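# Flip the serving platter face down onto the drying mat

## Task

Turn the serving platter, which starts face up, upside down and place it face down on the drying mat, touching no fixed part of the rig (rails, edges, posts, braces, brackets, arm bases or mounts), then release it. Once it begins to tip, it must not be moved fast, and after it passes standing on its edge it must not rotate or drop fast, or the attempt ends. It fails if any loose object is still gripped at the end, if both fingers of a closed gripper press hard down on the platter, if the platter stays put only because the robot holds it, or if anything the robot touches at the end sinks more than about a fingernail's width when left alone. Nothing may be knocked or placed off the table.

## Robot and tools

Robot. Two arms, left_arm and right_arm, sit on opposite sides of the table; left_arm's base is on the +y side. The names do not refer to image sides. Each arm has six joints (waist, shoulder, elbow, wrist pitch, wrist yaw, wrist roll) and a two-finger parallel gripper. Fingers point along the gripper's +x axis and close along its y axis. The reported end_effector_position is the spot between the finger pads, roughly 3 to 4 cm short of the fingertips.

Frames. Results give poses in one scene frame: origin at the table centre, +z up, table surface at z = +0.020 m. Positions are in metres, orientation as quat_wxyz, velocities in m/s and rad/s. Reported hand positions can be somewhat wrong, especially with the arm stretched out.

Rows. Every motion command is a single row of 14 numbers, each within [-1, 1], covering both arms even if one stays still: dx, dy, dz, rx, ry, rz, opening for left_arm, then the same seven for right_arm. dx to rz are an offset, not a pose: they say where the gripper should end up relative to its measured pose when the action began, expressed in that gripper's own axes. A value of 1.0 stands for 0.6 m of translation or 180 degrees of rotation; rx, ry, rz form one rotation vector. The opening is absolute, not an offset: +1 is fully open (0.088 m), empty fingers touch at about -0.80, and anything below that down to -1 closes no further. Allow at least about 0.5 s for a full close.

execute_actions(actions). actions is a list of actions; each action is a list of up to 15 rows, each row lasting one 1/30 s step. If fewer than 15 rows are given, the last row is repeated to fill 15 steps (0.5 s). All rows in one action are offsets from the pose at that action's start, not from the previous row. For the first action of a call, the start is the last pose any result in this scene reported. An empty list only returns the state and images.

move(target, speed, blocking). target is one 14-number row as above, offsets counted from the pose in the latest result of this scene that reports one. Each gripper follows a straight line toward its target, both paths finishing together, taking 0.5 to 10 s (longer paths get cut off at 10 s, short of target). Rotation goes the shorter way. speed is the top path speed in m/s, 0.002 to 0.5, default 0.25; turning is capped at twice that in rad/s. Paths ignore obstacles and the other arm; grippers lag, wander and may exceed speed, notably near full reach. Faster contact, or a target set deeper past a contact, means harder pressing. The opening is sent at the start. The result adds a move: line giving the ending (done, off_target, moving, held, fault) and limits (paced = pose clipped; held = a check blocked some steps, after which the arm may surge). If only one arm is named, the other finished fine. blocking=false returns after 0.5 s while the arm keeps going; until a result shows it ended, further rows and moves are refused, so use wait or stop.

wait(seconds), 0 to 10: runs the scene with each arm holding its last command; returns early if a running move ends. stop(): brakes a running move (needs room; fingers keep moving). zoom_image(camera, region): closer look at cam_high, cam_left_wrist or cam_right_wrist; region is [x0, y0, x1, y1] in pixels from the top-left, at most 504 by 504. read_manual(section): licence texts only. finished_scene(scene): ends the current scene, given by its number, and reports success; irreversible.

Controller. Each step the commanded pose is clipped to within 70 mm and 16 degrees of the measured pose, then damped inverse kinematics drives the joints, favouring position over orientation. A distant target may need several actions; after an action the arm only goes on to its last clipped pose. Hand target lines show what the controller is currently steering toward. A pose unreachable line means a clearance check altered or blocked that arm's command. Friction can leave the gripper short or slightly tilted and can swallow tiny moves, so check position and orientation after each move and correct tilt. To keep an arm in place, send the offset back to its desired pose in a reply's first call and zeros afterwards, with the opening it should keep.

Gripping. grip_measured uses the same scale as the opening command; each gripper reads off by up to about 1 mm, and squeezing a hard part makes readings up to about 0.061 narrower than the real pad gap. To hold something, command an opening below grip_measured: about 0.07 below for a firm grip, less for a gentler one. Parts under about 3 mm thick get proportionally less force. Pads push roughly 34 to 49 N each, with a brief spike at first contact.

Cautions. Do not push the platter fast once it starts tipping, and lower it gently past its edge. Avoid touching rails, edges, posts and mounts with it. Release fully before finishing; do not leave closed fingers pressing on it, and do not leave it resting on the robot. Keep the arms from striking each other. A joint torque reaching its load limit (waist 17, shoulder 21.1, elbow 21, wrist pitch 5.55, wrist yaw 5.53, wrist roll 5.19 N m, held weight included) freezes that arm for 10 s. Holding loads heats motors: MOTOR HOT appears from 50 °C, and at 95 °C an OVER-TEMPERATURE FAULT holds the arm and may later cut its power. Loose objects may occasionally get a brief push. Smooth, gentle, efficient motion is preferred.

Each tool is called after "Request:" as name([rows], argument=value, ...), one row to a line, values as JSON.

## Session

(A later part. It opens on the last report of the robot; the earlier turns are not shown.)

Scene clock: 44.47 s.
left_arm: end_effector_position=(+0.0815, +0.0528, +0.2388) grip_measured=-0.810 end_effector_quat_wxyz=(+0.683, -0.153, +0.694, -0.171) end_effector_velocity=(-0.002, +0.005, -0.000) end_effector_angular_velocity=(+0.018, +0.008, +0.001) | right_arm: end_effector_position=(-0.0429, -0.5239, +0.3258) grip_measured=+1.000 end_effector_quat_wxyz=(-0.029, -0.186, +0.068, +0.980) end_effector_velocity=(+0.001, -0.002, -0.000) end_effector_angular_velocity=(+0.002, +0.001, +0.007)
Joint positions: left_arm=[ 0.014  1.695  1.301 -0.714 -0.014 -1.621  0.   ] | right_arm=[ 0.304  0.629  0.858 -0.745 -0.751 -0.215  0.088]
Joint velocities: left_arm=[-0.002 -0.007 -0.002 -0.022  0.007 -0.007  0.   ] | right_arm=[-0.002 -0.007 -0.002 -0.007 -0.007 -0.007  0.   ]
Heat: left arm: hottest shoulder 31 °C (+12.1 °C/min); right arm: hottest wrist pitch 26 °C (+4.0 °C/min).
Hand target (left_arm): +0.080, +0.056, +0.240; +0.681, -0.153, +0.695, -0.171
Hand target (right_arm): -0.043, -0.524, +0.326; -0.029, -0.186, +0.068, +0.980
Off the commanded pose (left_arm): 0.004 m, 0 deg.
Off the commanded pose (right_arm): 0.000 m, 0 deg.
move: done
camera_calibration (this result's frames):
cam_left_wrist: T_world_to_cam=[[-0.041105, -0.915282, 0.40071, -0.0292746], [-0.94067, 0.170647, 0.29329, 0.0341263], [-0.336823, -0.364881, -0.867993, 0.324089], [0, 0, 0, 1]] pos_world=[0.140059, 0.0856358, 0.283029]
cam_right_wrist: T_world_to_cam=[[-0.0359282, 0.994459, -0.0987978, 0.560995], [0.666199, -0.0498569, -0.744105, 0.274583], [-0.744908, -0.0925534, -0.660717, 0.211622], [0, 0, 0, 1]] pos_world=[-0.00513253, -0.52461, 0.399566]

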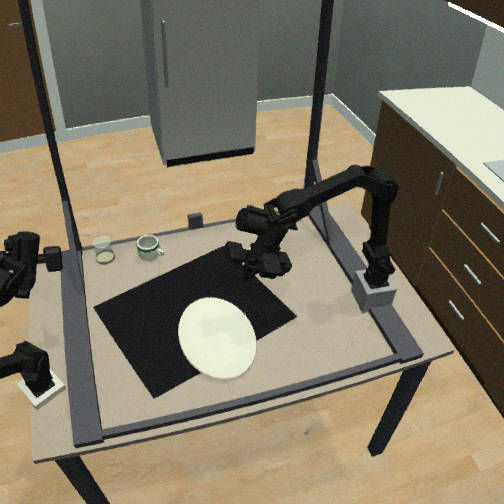

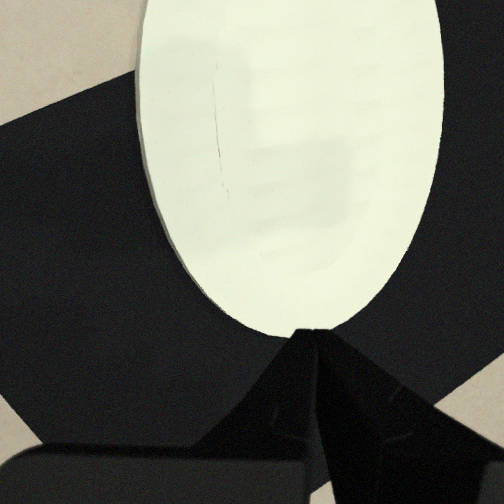

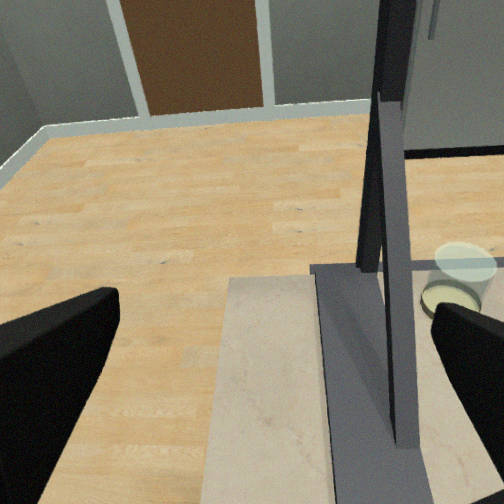

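Request:
move(target=[0.227,0.157,0.107,0,0,-0.09,-0.1, 0,0,0,0,0,0,1], speed=0.15)

Scene clock: 46.70 s.
left_arm: end_effector_position=(+0.1442, +0.0694, +0.0783) grip_measured=-0.102 end_effector_quat_wxyz=(+0.650, -0.254, +0.664, -0.268) end_effector_velocity=(-0.001, +0.006, -0.008) end_effector_angular_velocity=(+0.021, +0.013, +0.003) | right_arm: end_effector_position=(-0.0429, -0.5239, +0.3258) grip_measured=+1.000 end_effector_quat_wxyz=(-0.029, -0.186, +0.068, +0.980) end_effector_velocity=(+0.002, -0.002, -0.002) end_effector_angular_velocity=(-0.007, -0.010, +0.007)
Joint positions: left_arm=[ 0.226  1.929  0.624  0.483  0.118 -1.461  0.034] | right_arm=[ 0.304  0.629  0.858 -0.745 -0.751 -0.215  0.088]
Joint velocities: left_arm=[ 0.002  0.017 -0.012  0.007  0.007 -0.007 -0.   ] | right_arm=[-0.002 -0.002  0.002 -0.022 -0.007 -0.007  0.   ]
Heat: left arm: hottest shoulder 31 °C (+11.6 °C/min); right arm: hottest wrist pitch 26 °C (+3.9 °C/min).
Hand target (left_arm): +0.145, +0.073, +0.074; +0.651, -0.250, +0.666, -0.265
Hand target (right_arm): -0.043, -0.524, +0.326; -0.029, -0.186, +0.068, +0.980
Off the commanded pose (left_arm): 0.007 m, 1 deg.
Off the commanded pose (right_arm): 0.000 m, 0 deg.
move: done
camera_calibration (this result's frames):
cam_left_wrist: T_world_to_cam=[[-0.0331579, -0.760252, 0.648781, 0.0214159], [-0.938874, 0.246251, 0.240576, 0.135911], [-0.342662, -0.601146, -0.721946, 0.217801], [0, 0, 0, 1]] pos_world=[0.202945, 0.113744, 0.110649]
cam_right_wrist: T_world_to_cam=[[-0.0359282, 0.994459, -0.0987978, 0.560995], [0.666199, -0.0498569, -0.744105, 0.274583], [-0.744908, -0.0925534, -0.660717, 0.211622], [0, 0, 0, 1]] pos_world=[-0.00513253, -0.52461, 0.399566]

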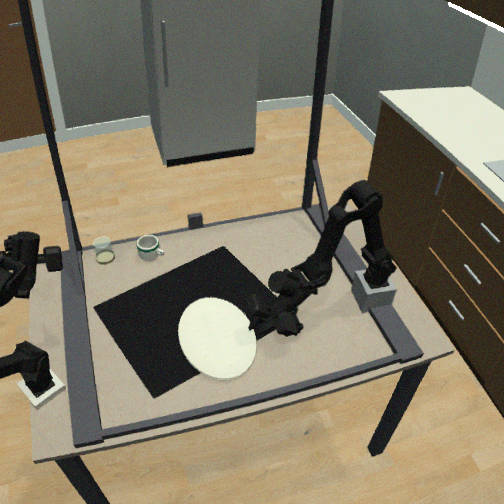

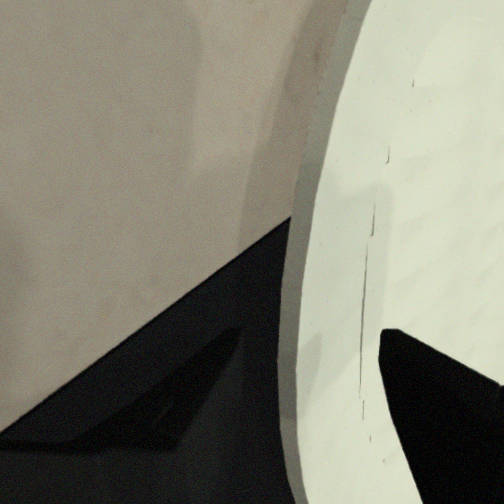

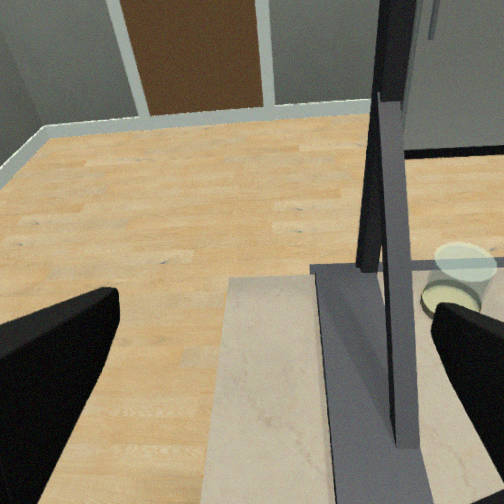

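Request:
move(target=[0.02,0.02,0,0,0,0,-0.1, 0,0,0,0,0,0,1], speed=0.04)

Request:
move(target=[0.04,-0.04,0,0,0,0,-0.1, 0,0,0,0,0,0,1], speed=0.04)

Scene clock: 47.70 s.
left_arm: end_effector_position=(+0.1447, +0.0663, +0.0659) grip_measured=-0.102 end_effector_quat_wxyz=(+0.649, -0.257, +0.662, -0.273) end_effector_velocity=(-0.000, +0.004, -0.006) end_effector_angular_velocity=(+0.023, +0.003, +0.008) | right_arm: end_effector_position=(-0.0429, -0.5239, +0.3258) grip_measured=+1.000 end_effector_quat_wxyz=(-0.029, -0.186, +0.068, +0.980) end_effector_velocity=(+0.001, -0.001, -0.001) end_effector_angular_velocity=(-0.001, -0.002, +0.007)
Joint positions: left_arm=[ 0.227  1.995  0.624  0.561  0.118 -1.461  0.034] | right_arm=[ 0.304  0.629  0.858 -0.745 -0.751 -0.215  0.088]
Joint velocities: left_arm=[-0.002  0.012 -0.002 -0.007 -0.007 -0.007 -0.   ] | right_arm=[-0.002 -0.002 -0.002 -0.007 -0.007 -0.007  0.   ]
Heat: left arm: hottest shoulder 31 °C (+11.3 °C/min); right arm: hottest wrist pitch 26 °C (+3.8 °C/min).
Hand target (left_arm): +0.144, +0.070, +0.062; +0.650, -0.254, +0.664, -0.269
Hand target (right_arm): -0.043, -0.524, +0.326; -0.029, -0.186, +0.068, +0.980
Off the commanded pose (left_arm): 0.006 m, 1 deg.
Off the commanded pose (right_arm): 0.000 m, 0 deg.
move: done
camera_calibration (this result's frames):
cam_left_wrist: T_world_to_cam=[[-0.0343275, -0.752311, 0.657913, 0.0261969], [-0.939219, 0.249292, 0.236055, 0.140288], [-0.341599, -0.609821, -0.715142, 0.2071], [0, 0, 0, 1]] pos_world=[0.203405, 0.111029, 0.0977547]
cam_right_wrist: T_world_to_cam=[[-0.0359282, 0.994459, -0.0987978, 0.560995], [0.666199, -0.0498569, -0.744105, 0.274583], [-0.744908, -0.0925534, -0.660717, 0.211622], [0, 0, 0, 1]] pos_world=[-0.00513253, -0.52461, 0.399566]

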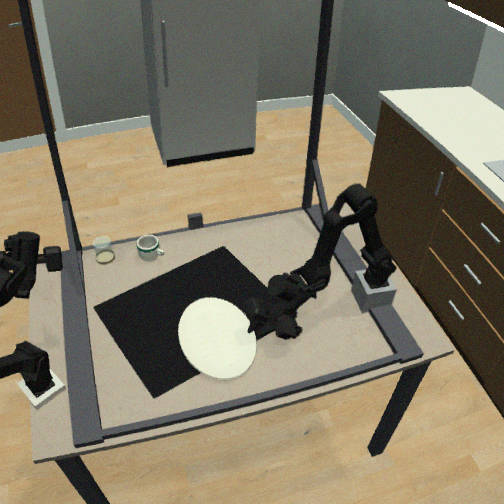

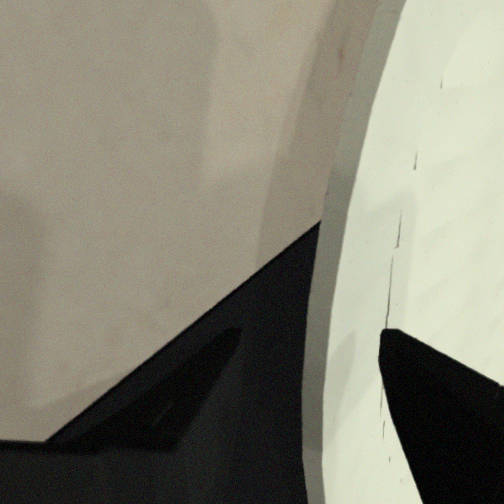

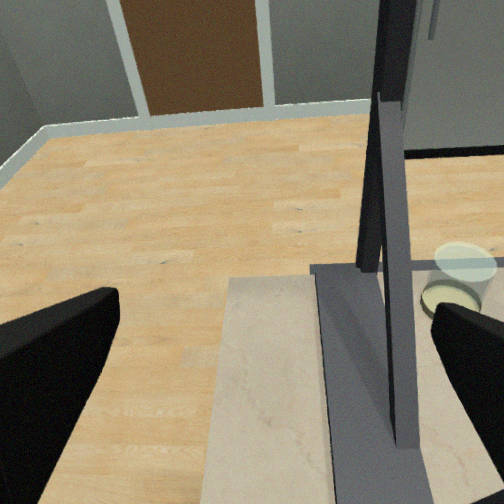

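Scene clock: 48.77 s.
left_arm: end_effector_position=(+0.1451, +0.0613, +0.0634) grip_measured=-0.102 end_effector_quat_wxyz=(+0.654, -0.245, +0.670, -0.252) end_effector_velocity=(+0.000, +0.000, -0.000) end_effector_angular_velocity=(+0.013, +0.011, +0.019) | right_arm: end_effector_position=(-0.0429, -0.5239, +0.3258) grip_measured=+1.000 end_effector_quat_wxyz=(-0.029, -0.186, +0.068, +0.980) end_effector_velocity=(+0.002, -0.004, +0.001) end_effector_angular_velocity=(-0.013, +0.008, +0.014)
Joint positions: left_arm=[ 0.223  2.002  0.682  0.46   0.111 -1.471  0.034] | right_arm=[ 0.304  0.629  0.858 -0.745 -0.751 -0.215  0.088]
Joint velocities: left_arm=[-0.002 -0.002  0.007 -0.022 -0.007 -0.022 -0.   ] | right_arm=[-0.002 -0.012 -0.002 -0.007 -0.022  0.007  0.   ]
Heat: left arm: hottest shoulder 31 °C (+11.1 °C/min); right arm: hottest wrist pitch 26 °C (+3.7 °C/min).
Hand target (left_arm): +0.143, +0.035, +0.067; +0.649, -0.257, +0.662, -0.273
Hand target (right_arm): -0.043, -0.524, +0.326; -0.029, -0.186, +0.068, +0.980
Off the commanded pose (left_arm): 0.029 m, 3 deg.
Off the commanded pose (right_arm): 0.000 m, 0 deg.
move: off_target (left_arm)
camera_calibration (this result's frames):
cam_left_wrist: T_world_to_cam=[[-0.0224733, -0.785285, 0.618727, 0.0268884], [-0.939328, 0.228473, 0.255858, 0.142565], [-0.342284, -0.575437, -0.742774, 0.202102], [0, 0, 0, 1]] pos_world=[0.203696, 0.10484, 0.0970033]
cam_right_wrist: T_world_to_cam=[[-0.0359282, 0.994459, -0.0987978, 0.560995], [0.666199, -0.0498569, -0.744105, 0.274583], [-0.744908, -0.0925534, -0.660717, 0.211622], [0, 0, 0, 1]] pos_world=[-0.00513253, -0.52461, 0.399566]

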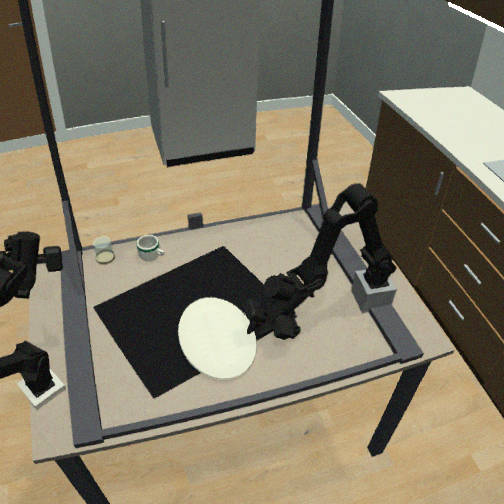

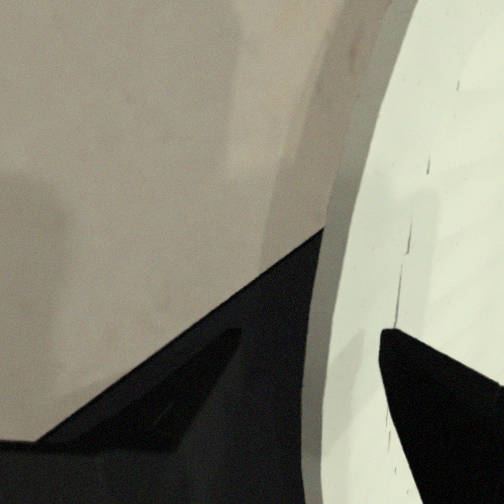

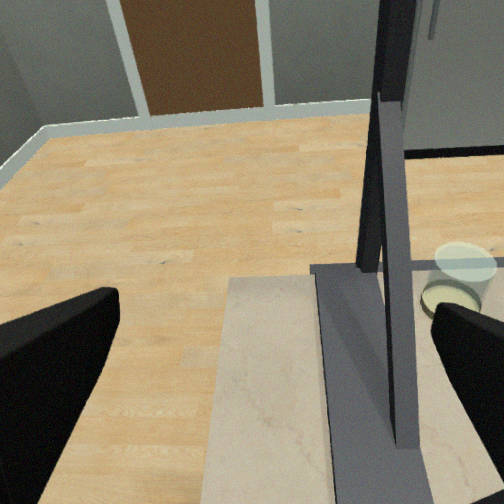

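Request:
move(target=[0.04,-0.065,0,0,0,-0.01,-0.1, 0,0,0,0,0,0,1], speed=0.04)

Scene clock: 50.40 s.
left_arm: end_effector_position=(+0.1456, +0.0563, +0.0643) grip_measured=-0.101 end_effector_quat_wxyz=(+0.658, -0.232, +0.679, -0.228) end_effector_velocity=(-0.006, -0.001, +0.002) end_effector_angular_velocity=(+0.005, +0.014, -0.027) | right_arm: end_effector_position=(-0.0429, -0.5239, +0.3258) grip_measured=+1.000 end_effector_quat_wxyz=(-0.029, -0.186, +0.068, +0.980) end_effector_velocity=(+0.002, -0.002, -0.004) end_effector_angular_velocity=(-0.011, -0.013, +0.007)
Joint positions: left_arm=[ 0.221  2.001  0.746  0.342  0.105 -1.485  0.034] | right_arm=[ 0.304  0.629  0.858 -0.745 -0.751 -0.215  0.088]
Joint velocities: left_arm=[-0.007 -0.007  0.007 -0.022  0.022  0.007 -0.   ] | right_arm=[-0.002 -0.002 -0.002 -0.022 -0.007 -0.007  0.   ]
Heat: left arm: hottest shoulder 30 °C (+9.5 °C/min); right arm: hottest wrist pitch 26 °C (+3.6 °C/min).
Hand target (left_arm): +0.144, +0.021, +0.074; +0.650, -0.255, +0.667, -0.262
Hand target (right_arm): -0.043, -0.524, +0.326; -0.029, -0.186, +0.068, +0.980
Off the commanded pose (left_arm): 0.041 m, 5 deg.
Off the commanded pose (right_arm): 0.000 m, 0 deg.
move: off_target (left_arm)
camera_calibration (this result's frames):
cam_left_wrist: T_world_to_cam=[[-0.00578843, -0.817467, 0.575946, 0.0244635], [-0.938963, 0.202558, 0.278063, 0.143922], [-0.34397, -0.539182, -0.768744, 0.19999], [0, 0, 0, 1]] pos_world=[0.204069, 0.0986764, 0.0996318]
cam_right_wrist: T_world_to_cam=[[-0.0359282, 0.994459, -0.0987978, 0.560995], [0.666199, -0.0498569, -0.744105, 0.274583], [-0.744908, -0.0925534, -0.660717, 0.211622], [0, 0, 0, 1]] pos_world=[-0.00513253, -0.52461, 0.399566]

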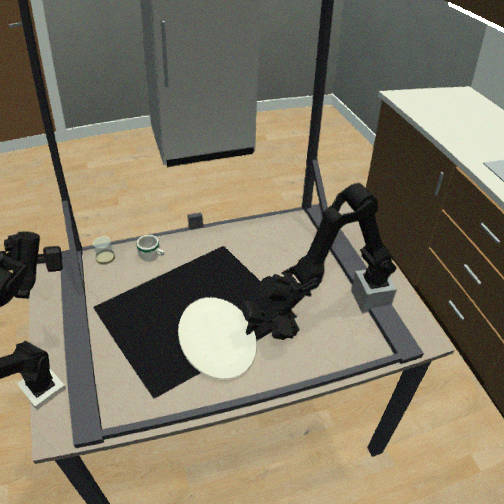

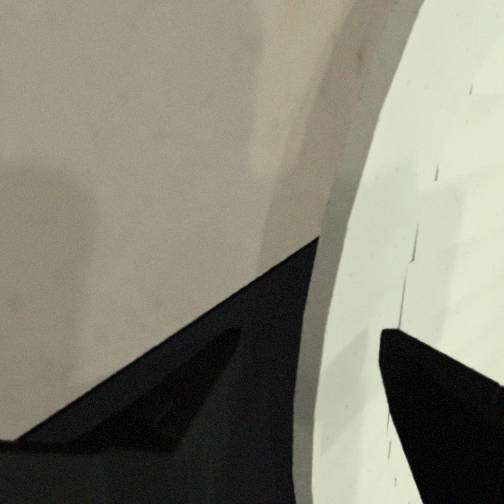

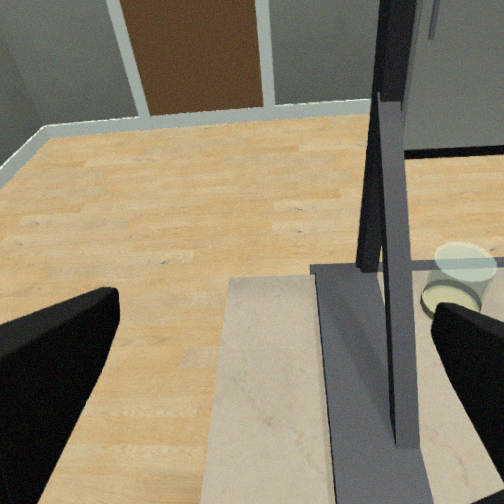

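Request:
move(target=[-0.03,-0.022,0,0,0,-0.045,-0.1, 0,0,0,0,0,0,1], speed=0.05)

Request:
move(target=[0.04,-0.04,0,0,0,0,-0.1, 0,0,0,0,0,0,1], speed=0.04)

Scene clock: 52.23 s.
left_arm: end_effector_position=(+0.1455, +0.0582, +0.0800) grip_measured=-0.101 end_effector_quat_wxyz=(+0.643, -0.272, +0.664, -0.269) end_effector_velocity=(+0.000, -0.002, +0.004) end_effector_angular_velocity=(-0.022, +0.007, +0.002) | right_arm: end_effector_position=(-0.0429, -0.5239, +0.3258) grip_measured=+1.000 end_effector_quat_wxyz=(-0.029, -0.186, +0.068, +0.980) end_effector_velocity=(-0.001, +0.002, -0.001) end_effector_angular_velocity=(+0.011, -0.000, -0.006)
Joint positions: left_arm=[ 0.226  1.957  0.652  0.512  0.119 -1.491  0.034] | right_arm=[ 0.304  0.629  0.858 -0.745 -0.751 -0.215  0.088]
Joint velocities: left_arm=[ 0.002 -0.007 -0.007  0.022  0.007 -0.007  0.   ] | right_arm=[-0.002  0.002 -0.002  0.007  0.007 -0.007  0.   ]
Heat: left arm: hottest shoulder 30 °C (+9.2 °C/min); right arm: hottest wrist pitch 26 °C (+3.4 °C/min).
Hand target (left_arm): +0.146, +0.057, +0.086; +0.640, -0.280, +0.661, -0.274
Hand target (right_arm): -0.043, -0.524, +0.326; -0.029, -0.186, +0.068, +0.980
Off the commanded pose (left_arm): 0.007 m, 1 deg.
Off the commanded pose (right_arm): 0.000 m, 0 deg.
move: done
camera_calibration (this result's frames):
cam_left_wrist: T_world_to_cam=[[-0.00604737, -0.742138, 0.67022, 0.00514591], [-0.939464, 0.233837, 0.250453, 0.139544], [-0.342593, -0.628133, -0.698626, 0.212396], [0, 0, 0, 1]] pos_world=[0.203893, 0.104601, 0.109987]
cam_right_wrist: T_world_to_cam=[[-0.0359282, 0.994459, -0.0987978, 0.560995], [0.666199, -0.0498569, -0.744105, 0.274583], [-0.744908, -0.0925534, -0.660717, 0.211622], [0, 0, 0, 1]] pos_world=[-0.00513253, -0.52461, 0.399566]

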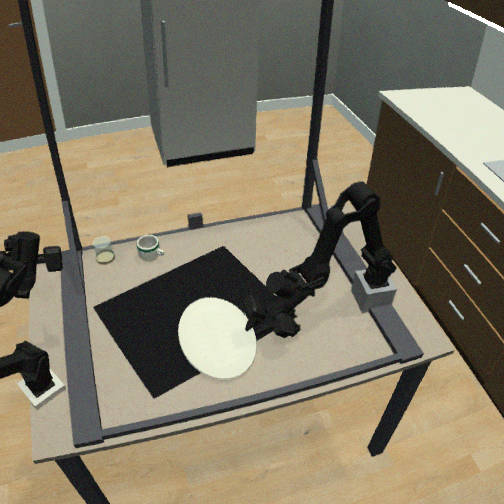

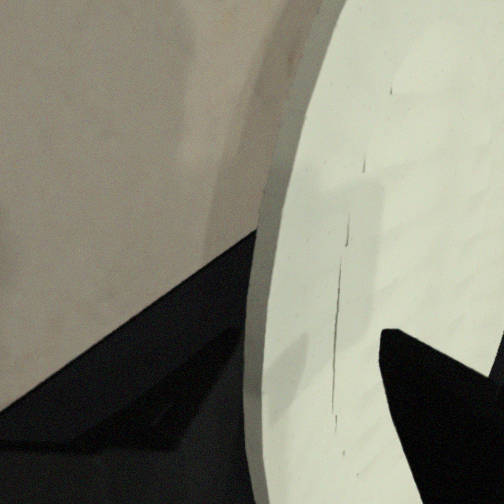

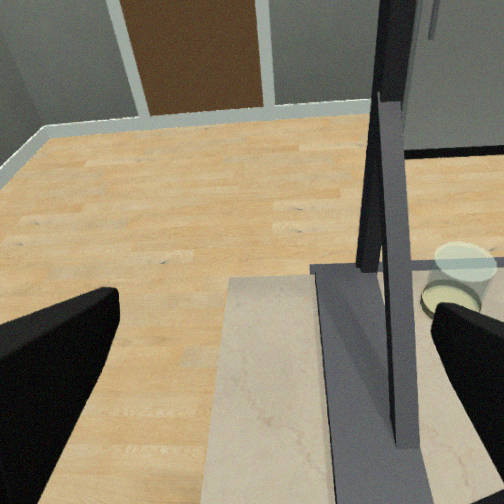

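Scene clock: 53.30 s.
left_arm: end_effector_position=(+0.1452, +0.0421, +0.0686) grip_measured=-0.101 end_effector_quat_wxyz=(+0.649, -0.256, +0.671, -0.251) end_effector_velocity=(-0.002, +0.001, -0.001) end_effector_angular_velocity=(+0.021, +0.013, -0.002) | right_arm: end_effector_position=(-0.0429, -0.5239, +0.3258) grip_measured=+1.000 end_effector_quat_wxyz=(-0.029, -0.186, +0.068, +0.980) end_effector_velocity=(+0.001, -0.003, -0.001) end_effector_angular_velocity=(-0.006, +0.002, +0.019)
Joint positions: left_arm=[ 0.217  2.028  0.754  0.43   0.109 -1.496  0.034] | right_arm=[ 0.304  0.629  0.858 -0.745 -0.751 -0.215  0.088]
Joint velocities: left_arm=[-0.002 -0.002  0.012 -0.037  0.007 -0.007 -0.   ] | right_arm=[-0.002 -0.002 -0.002 -0.007 -0.022 -0.007  0.   ]
Heat: left arm: hottest shoulder 30 °C (+9.0 °C/min); right arm: hottest wrist pitch 26 °C (+3.4 °C/min).
Hand target (left_arm): +0.145, +0.025, +0.081; +0.643, -0.272, +0.664, -0.269
Hand target (right_arm): -0.043, -0.524, +0.326; -0.029, -0.186, +0.068, +0.980
Off the commanded pose (left_arm): 0.021 m, 3 deg.
Off the commanded pose (right_arm): 0.000 m, 0 deg.
move: off_target (left_arm)
camera_calibration (this result's frames):
cam_left_wrist: T_world_to_cam=[[-0.00365385, -0.775556, 0.631268, 0.00458379], [-0.938823, 0.220059, 0.264924, 0.145335], [-0.344379, -0.591681, -0.728914, 0.194978], [0, 0, 0, 1]] pos_world=[0.203607, 0.0869373, 0.100726]
cam_right_wrist: T_world_to_cam=[[-0.0359282, 0.994459, -0.0987978, 0.560995], [0.666199, -0.0498569, -0.744105, 0.274583], [-0.744908, -0.0925534, -0.660717, 0.211622], [0, 0, 0, 1]] pos_world=[-0.00513253, -0.52461, 0.399566]

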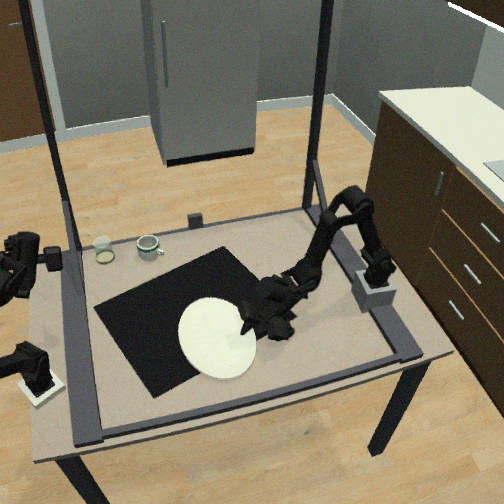

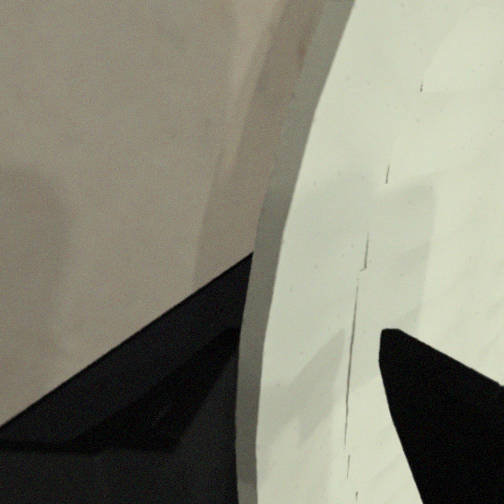

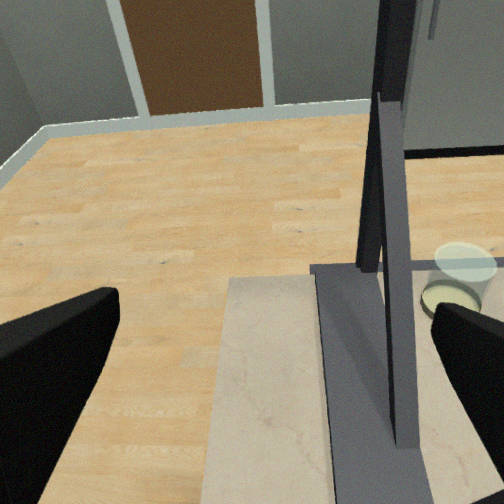

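Request:
move(target=[0.02,-0.05,0,0,0,-0.03,-0.1, 0,0,0,0,0,0,1], speed=0.04)

Scene clock: 55.03 s.
left_arm: end_effector_position=(+0.1456, +0.0397, +0.0676) grip_measured=-0.101 end_effector_quat_wxyz=(+0.646, -0.263, +0.670, -0.252) end_effector_velocity=(+0.002, +0.004, -0.002) end_effector_angular_velocity=(+0.014, -0.010, +0.018) | right_arm: end_effector_position=(-0.0429, -0.5239, +0.3258) grip_measured=+1.000 end_effector_quat_wxyz=(-0.029, -0.186, +0.068, +0.980) end_effector_velocity=(+0.001, -0.001, -0.001) end_effector_angular_velocity=(-0.001, -0.002, +0.007)
Joint positions: left_arm=[ 0.217  2.04   0.755  0.454  0.109 -1.507  0.034] | right_arm=[ 0.304  0.629  0.858 -0.745 -0.751 -0.215  0.088]
Joint velocities: left_arm=[-0.002 -0.002 -0.007 -0.007 -0.022 -0.007 -0.   ] | right_arm=[-0.002 -0.002 -0.002 -0.007 -0.007 -0.007  0.   ]
Heat: left arm: hottest shoulder 30 °C (+8.7 °C/min); right arm: hottest wrist pitch 27 °C (+4.4 °C/min).
Hand target (left_arm): +0.145, +0.014, +0.081; +0.636, -0.287, +0.659, -0.281
Hand target (right_arm): -0.043, -0.524, +0.326; -0.029, -0.186, +0.068, +0.980
Off the commanded pose (left_arm): 0.030 m, 5 deg.
Off the commanded pose (right_arm): 0.000 m, 0 deg.
move: off_target (left_arm)
camera_calibration (this result's frames):
cam_left_wrist: T_world_to_cam=[[0.00628643, -0.767535, 0.640976, 0.000846526], [-0.939134, 0.215648, 0.267438, 0.146603], [-0.343494, -0.603644, -0.719463, 0.192722], [0, 0, 0, 1]] pos_world=[0.203873, 0.0853704, 0.0989063]
cam_right_wrist: T_world_to_cam=[[-0.0359282, 0.994459, -0.0987978, 0.560995], [0.666199, -0.0498569, -0.744105, 0.274583], [-0.744908, -0.0925534, -0.660717, 0.211622], [0, 0, 0, 1]] pos_world=[-0.00513253, -0.52461, 0.399566]

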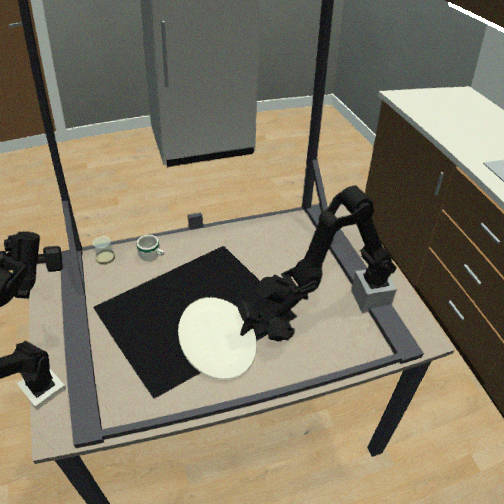

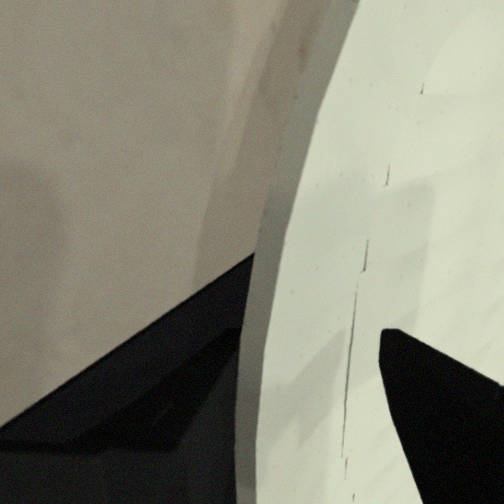

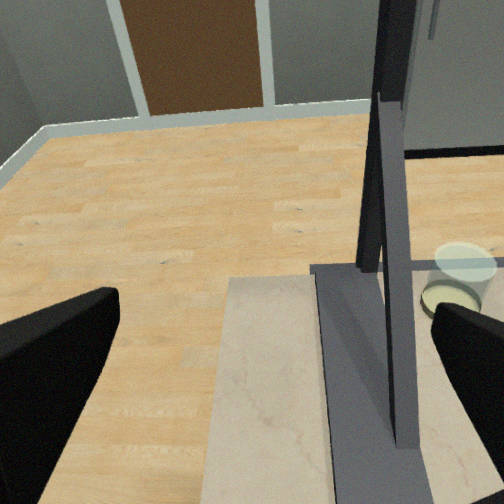

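Request:
move(target=[0.015,-0.065,0,0,0,-0.03,-0.25, 0,0,0,0,0,0,1], speed=0.04)

Scene clock: 56.63 s.
left_arm: end_effector_position=(+0.1457, +0.0422, +0.0656) grip_measured=-0.246 end_effector_quat_wxyz=(-0.647, +0.263, -0.673, +0.244) end_effector_velocity=(-0.000, +0.002, -0.001) end_effector_angular_velocity=(+0.008, +0.000, +0.008) | right_arm: end_effector_position=(-0.0429, -0.5239, +0.3258) grip_measured=+1.000 end_effector_quat_wxyz=(-0.029, -0.186, +0.068, +0.980) end_effector_velocity=(+0.002, -0.006, -0.000) end_effector_angular_velocity=(-0.009, -0.001, +0.024)
Joint positions: left_arm=[ 0.218  2.04   0.753  0.444  0.109 -1.516  0.027] | right_arm=[ 0.304  0.629  0.858 -0.745 -0.751 -0.215  0.088]
Joint velocities: left_arm=[-0.002 -0.002 -0.002 -0.007 -0.007 -0.007 -0.   ] | right_arm=[ 0.002 -0.007  0.002 -0.022 -0.022 -0.007  0.   ]
Heat: left arm: hottest shoulder 30 °C (+8.5 °C/min); right arm: hottest wrist pitch 27 °C (+4.2 °C/min).
Hand target (left_arm): +0.146, +0.009, +0.090; +0.634, -0.295, +0.657, -0.282
Hand target (right_arm): -0.043, -0.524, +0.326; -0.029, -0.186, +0.068, +0.980
Off the commanded pose (left_arm): 0.043 m, 6 deg.
Off the commanded pose (right_arm): 0.000 m, 0 deg.
move: off_target (left_arm)
camera_calibration (this result's frames):
cam_left_wrist: T_world_to_cam=[[0.0174067, -0.775562, 0.631032, 0.00347511], [-0.938727, 0.204604, 0.27736, 0.146405], [-0.344221, -0.597195, -0.724479, 0.192979], [0, 0, 0, 1]] pos_world=[0.203802, 0.0879862, 0.0970095]
cam_right_wrist: T_world_to_cam=[[-0.0359282, 0.994459, -0.0987978, 0.560995], [0.666199, -0.0498569, -0.744105, 0.274583], [-0.744908, -0.0925534, -0.660717, 0.211622], [0, 0, 0, 1]] pos_world=[-0.00513253, -0.52461, 0.399566]

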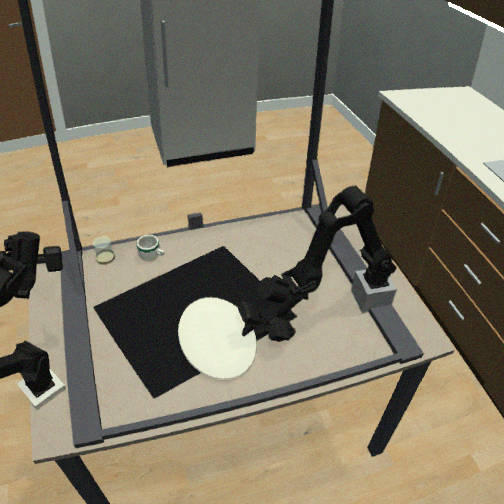

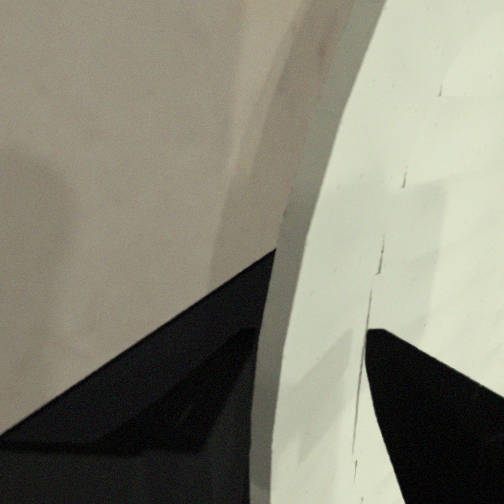

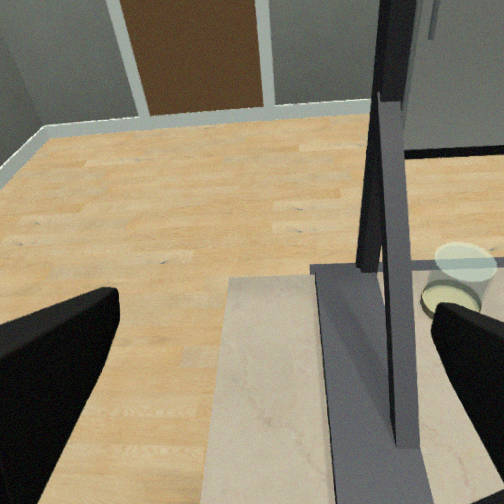

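Request:
move(target=[-0.03,-0.03,0,0,0,-0.02,-0.05, 0,0,0,0,0,0,1], speed=0.05)

Request:
move(target=[0.02,-0.05,0,0,0,0,-0.05, 0,0,0,0,0,0,1], speed=0.06)

Scene clock: 57.83 s.
left_arm: end_effector_position=(+0.1454, +0.0461, +0.0784) grip_measured=-0.052 end_effector_quat_wxyz=(-0.644, +0.270, -0.670, +0.252) end_effector_velocity=(+0.003, -0.003, +0.004) end_effector_angular_velocity=(-0.015, -0.013, +0.018) | right_arm: end_effector_position=(-0.0429, -0.5239, +0.3258) grip_measured=+1.000 end_effector_quat_wxyz=(-0.029, -0.186, +0.068, +0.980) end_effector_velocity=(+0.002, -0.001, -0.002) end_effector_angular_velocity=(-0.007, -0.010, +0.002)
Joint positions: left_arm=[ 0.22   1.986  0.723  0.444  0.112 -1.516  0.036] | right_arm=[ 0.304  0.629  0.858 -0.745 -0.751 -0.215  0.088]
Joint velocities: left_arm=[-0.002 -0.007  0.002  0.007 -0.022 -0.007 -0.   ] | right_arm=[-0.007 -0.002  0.002 -0.022 -0.007 -0.007  0.   ]
Heat: left arm: hottest shoulder 30 °C (+8.3 °C/min); right arm: hottest wrist pitch 27 °C (+4.1 °C/min).
Hand target (left_arm): +0.147, +0.041, +0.091; +0.638, -0.284, +0.665, -0.265
Hand target (right_arm): -0.043, -0.524, +0.326; -0.029, -0.186, +0.068, +0.980
Off the commanded pose (left_arm): 0.014 m, 2 deg.
Off the commanded pose (right_arm): 0.000 m, 0 deg.
move: off_target (left_arm)
camera_calibration (this result's frames):
cam_left_wrist: T_world_to_cam=[[0.0165059, -0.760122, 0.649571, -0.00361805], [-0.938828, 0.211725, 0.271615, 0.141913], [-0.343991, -0.614318, -0.710129, 0.204053], [0, 0, 0, 1]] pos_world=[0.203484, 0.0925571, 0.108709]
cam_right_wrist: T_world_to_cam=[[-0.0359282, 0.994459, -0.0987978, 0.560995], [0.666199, -0.0498569, -0.744105, 0.274583], [-0.744908, -0.0925534, -0.660717, 0.211622], [0, 0, 0, 1]] pos_world=[-0.00513253, -0.52461, 0.399566]

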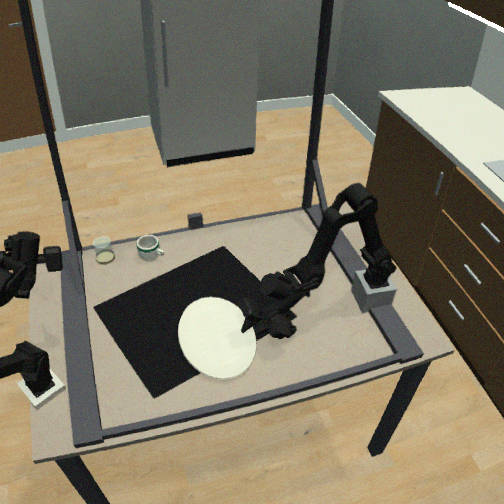

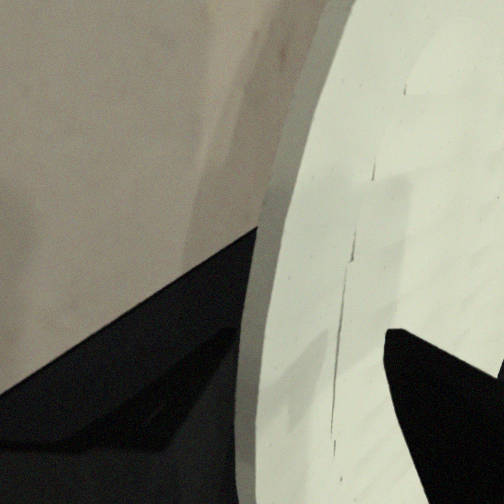

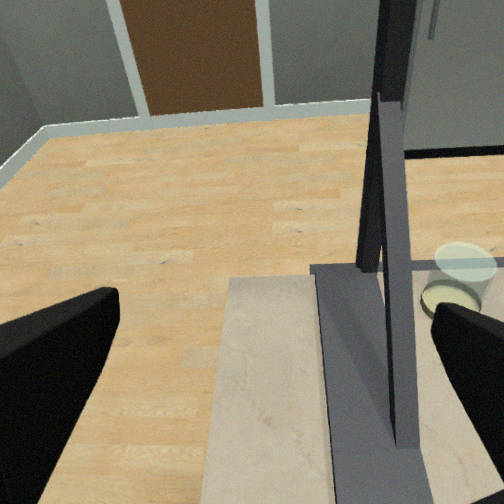

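Scene clock: 58.63 s.
left_arm: end_effector_position=(+0.1452, +0.0400, +0.0715) grip_measured=-0.051 end_effector_quat_wxyz=(-0.651, +0.246, -0.681, +0.226) end_effector_velocity=(-0.004, -0.001, +0.001) end_effector_angular_velocity=(+0.016, +0.012, -0.006) | right_arm: end_effector_position=(-0.0429, -0.5239, +0.3258) grip_measured=+1.000 end_effector_quat_wxyz=(-0.029, -0.186, +0.068, +0.980) end_effector_velocity=(+0.001, +0.002, -0.002) end_effector_angular_velocity=(-0.009, -0.008, -0.016)
Joint positions: left_arm=[ 0.215  2.016  0.806  0.315  0.107 -1.517  0.036] | right_arm=[ 0.304  0.629  0.858 -0.745 -0.751 -0.215  0.088]
Joint velocities: left_arm=[-0.007 -0.002  0.017 -0.037  0.007 -0.007  0.   ] | right_arm=[-0.007 -0.002 -0.002 -0.007  0.007  0.007  0.   ]
Heat: left arm: hottest shoulder 30 °C (+8.2 °C/min); right arm: hottest wrist pitch 27 °C (+4.1 °C/min).
Hand target (left_arm): +0.146, +0.018, +0.091; +0.643, -0.270, +0.670, -0.252
Hand target (right_arm): -0.043, -0.524, +0.326; -0.029, -0.186, +0.068, +0.980
Off the commanded pose (left_arm): 0.030 m, 4 deg.
Off the commanded pose (right_arm): 0.000 m, 0 deg.
move: off_target (left_arm)
camera_calibration (this result's frames):
cam_left_wrist: T_world_to_cam=[[0.0196816, -0.807157, 0.590009, 0.00195335], [-0.937155, 0.190721, 0.292176, 0.144036], [-0.348359, -0.55868, -0.752677, 0.196824], [0, 0, 0, 1]] pos_world=[0.203511, 0.0840674, 0.104908]
cam_right_wrist: T_world_to_cam=[[-0.0359282, 0.994459, -0.0987978, 0.560995], [0.666199, -0.0498569, -0.744105, 0.274583], [-0.744908, -0.0925534, -0.660717, 0.211622], [0, 0, 0, 1]] pos_world=[-0.00513253, -0.52461, 0.399566]

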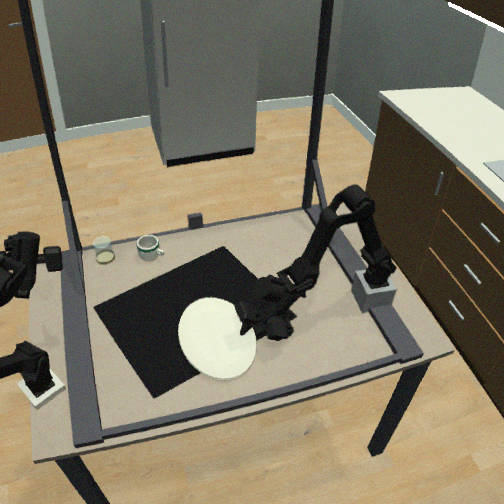

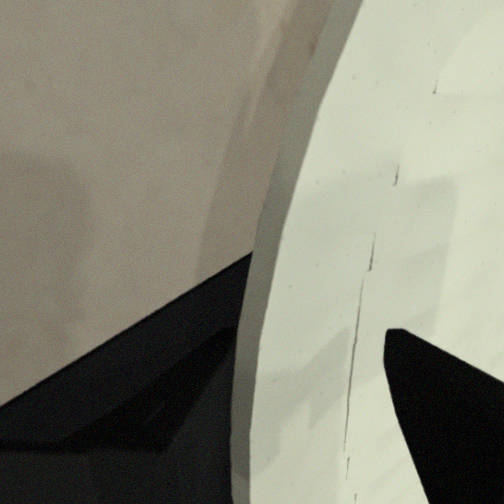

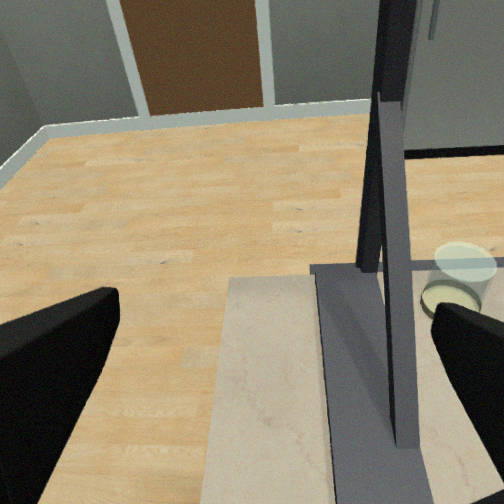

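Request:
move(target=[-0.02,0.0,0,0,0,-0.07,-0.05, 0,0,0,0,0,0,1], speed=0.05)

Request:
move(target=[0.04,-0.045,0,0,0,-0.03,-0.05, 0,0,0,0,0,0,1], speed=0.05)

Scene clock: 61.43 s.
left_arm: end_effector_position=(+0.1446, +0.0489, +0.0774) grip_measured=-0.051 end_effector_quat_wxyz=(-0.626, +0.313, -0.652, +0.293) end_effector_velocity=(-0.000, +0.002, +0.001) end_effector_angular_velocity=(-0.017, -0.012, -0.001) | right_arm: end_effector_position=(-0.0429, -0.5239, +0.3258) grip_measured=+1.000 end_effector_quat_wxyz=(-0.029, -0.186, +0.068, +0.980) end_effector_velocity=(+0.001, -0.001, +0.002) end_effector_angular_velocity=(-0.001, +0.011, +0.001)
Joint positions: left_arm=[ 0.221  2.028  0.622  0.716  0.12  -1.53   0.036] | right_arm=[ 0.304  0.629  0.858 -0.745 -0.751 -0.215  0.088]
Joint velocities: left_arm=[-0.002  0.002 -0.017  0.037 -0.007  0.007 -0.   ] | right_arm=[-0.002 -0.007 -0.002  0.007 -0.007  0.007  0.   ]
Heat: left arm: hottest shoulder 30 °C (+8.1 °C/min); right arm: hottest wrist pitch 27 °C (+3.0 °C/min).
Hand target (left_arm): +0.146, +0.047, +0.081; +0.623, -0.319, +0.650, -0.296
Hand target (right_arm): -0.043, -0.524, +0.326; -0.029, -0.186, +0.068, +0.980
Off the commanded pose (left_arm): 0.004 m, 1 deg.
Off the commanded pose (right_arm): 0.000 m, 0 deg.
move: done
camera_calibration (this result's frames):
cam_left_wrist: T_world_to_cam=[[0.0202202, -0.670963, 0.741215, -0.012797], [-0.940241, 0.239287, 0.242257, 0.141952], [-0.339909, -0.701819, -0.626028, 0.202032], [0, 0, 0, 1]] pos_world=[0.2024, 0.0992364, 0.101574]
cam_right_wrist: T_world_to_cam=[[-0.0359282, 0.994459, -0.0987978, 0.560995], [0.666199, -0.0498569, -0.744105, 0.274583], [-0.744908, -0.0925534, -0.660717, 0.211622], [0, 0, 0, 1]] pos_world=[-0.00513253, -0.52461, 0.399566]

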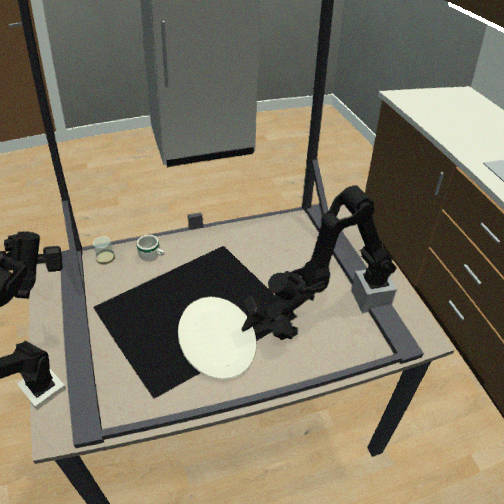

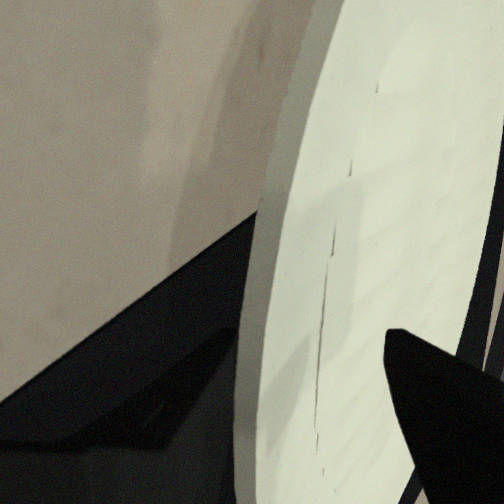

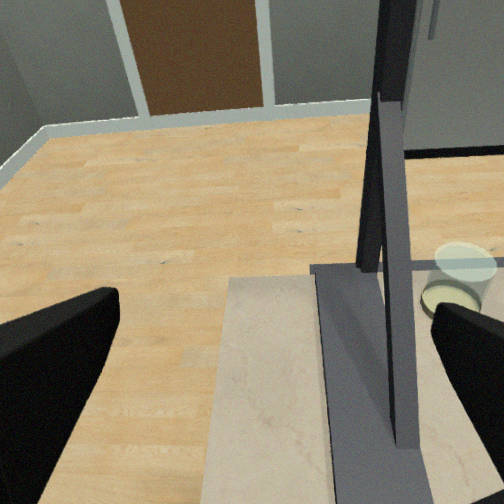

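Scene clock: 62.73 s.
left_arm: end_effector_position=(+0.1467, +0.0264, +0.0778) grip_measured=-0.051 end_effector_quat_wxyz=(+0.619, -0.333, +0.640, -0.310) end_effector_velocity=(-0.002, +0.000, -0.002) end_effector_angular_velocity=(+0.007, +0.011, -0.004) | right_arm: end_effector_position=(-0.0429, -0.5239, +0.3258) grip_measured=+1.000 end_effector_quat_wxyz=(-0.029, -0.186, +0.068, +0.980) end_effector_velocity=(+0.002, -0.003, -0.003) end_effector_angular_velocity=(-0.007, -0.010, +0.007)
Joint positions: left_arm=[ 0.217  2.1    0.684  0.785  0.112 -1.541  0.037] | right_arm=[ 0.304  0.629  0.858 -0.745 -0.751 -0.215  0.088]
Joint velocities: left_arm=[-0.002  0.002  0.002 -0.007  0.007 -0.007 -0.   ] | right_arm=[-0.002 -0.007 -0.002 -0.022 -0.007 -0.007  0.   ]
Heat: left arm: hottest shoulder 30 °C (+8.0 °C/min); right arm: hottest wrist pitch 27 °C (+3.0 °C/min).
Hand target (left_arm): +0.145, +0.014, +0.083; +0.611, -0.343, +0.636, -0.322
Hand target (right_arm): -0.043, -0.524, +0.326; -0.029, -0.186, +0.068, +0.980
Off the commanded pose (left_arm): 0.014 m, 2 deg.
Off the commanded pose (right_arm): 0.000 m, 0 deg.
move: off_target (left_arm)
camera_calibration (this result's frames):
cam_left_wrist: T_world_to_cam=[[0.0225587, -0.625906, 0.779572, -0.0327512], [-0.943169, 0.245272, 0.224218, 0.150934], [-0.331547, -0.740326, -0.584802, 0.183785], [0, 0, 0, 1]] pos_world=[0.204028, 0.0785415, 0.0991675]
cam_right_wrist: T_world_to_cam=[[-0.0359282, 0.994459, -0.0987978, 0.560995], [0.666199, -0.0498569, -0.744105, 0.274583], [-0.744908, -0.0925534, -0.660717, 0.211622], [0, 0, 0, 1]] pos_world=[-0.00513253, -0.52461, 0.399566]

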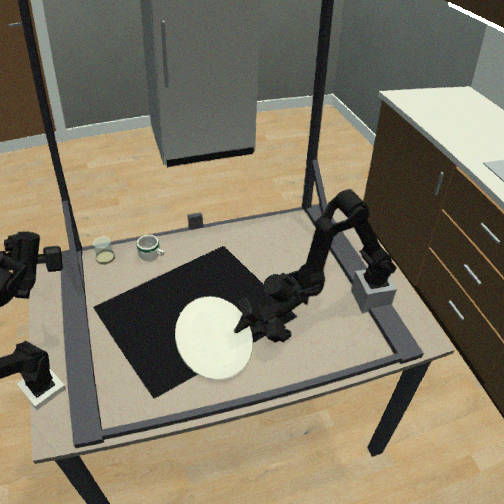

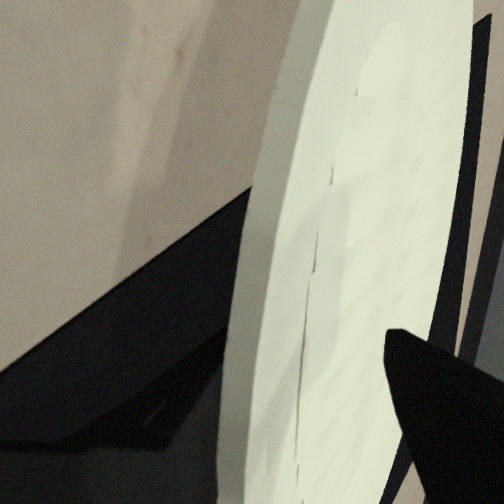

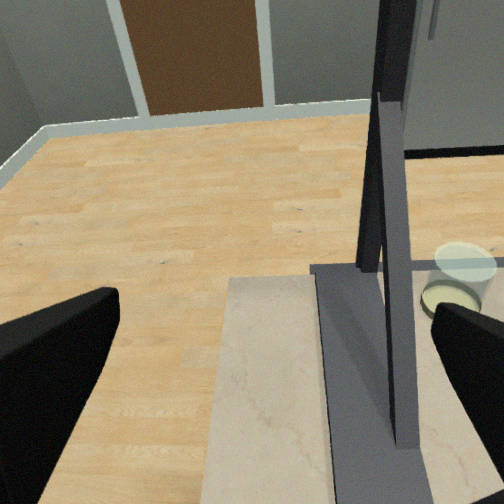

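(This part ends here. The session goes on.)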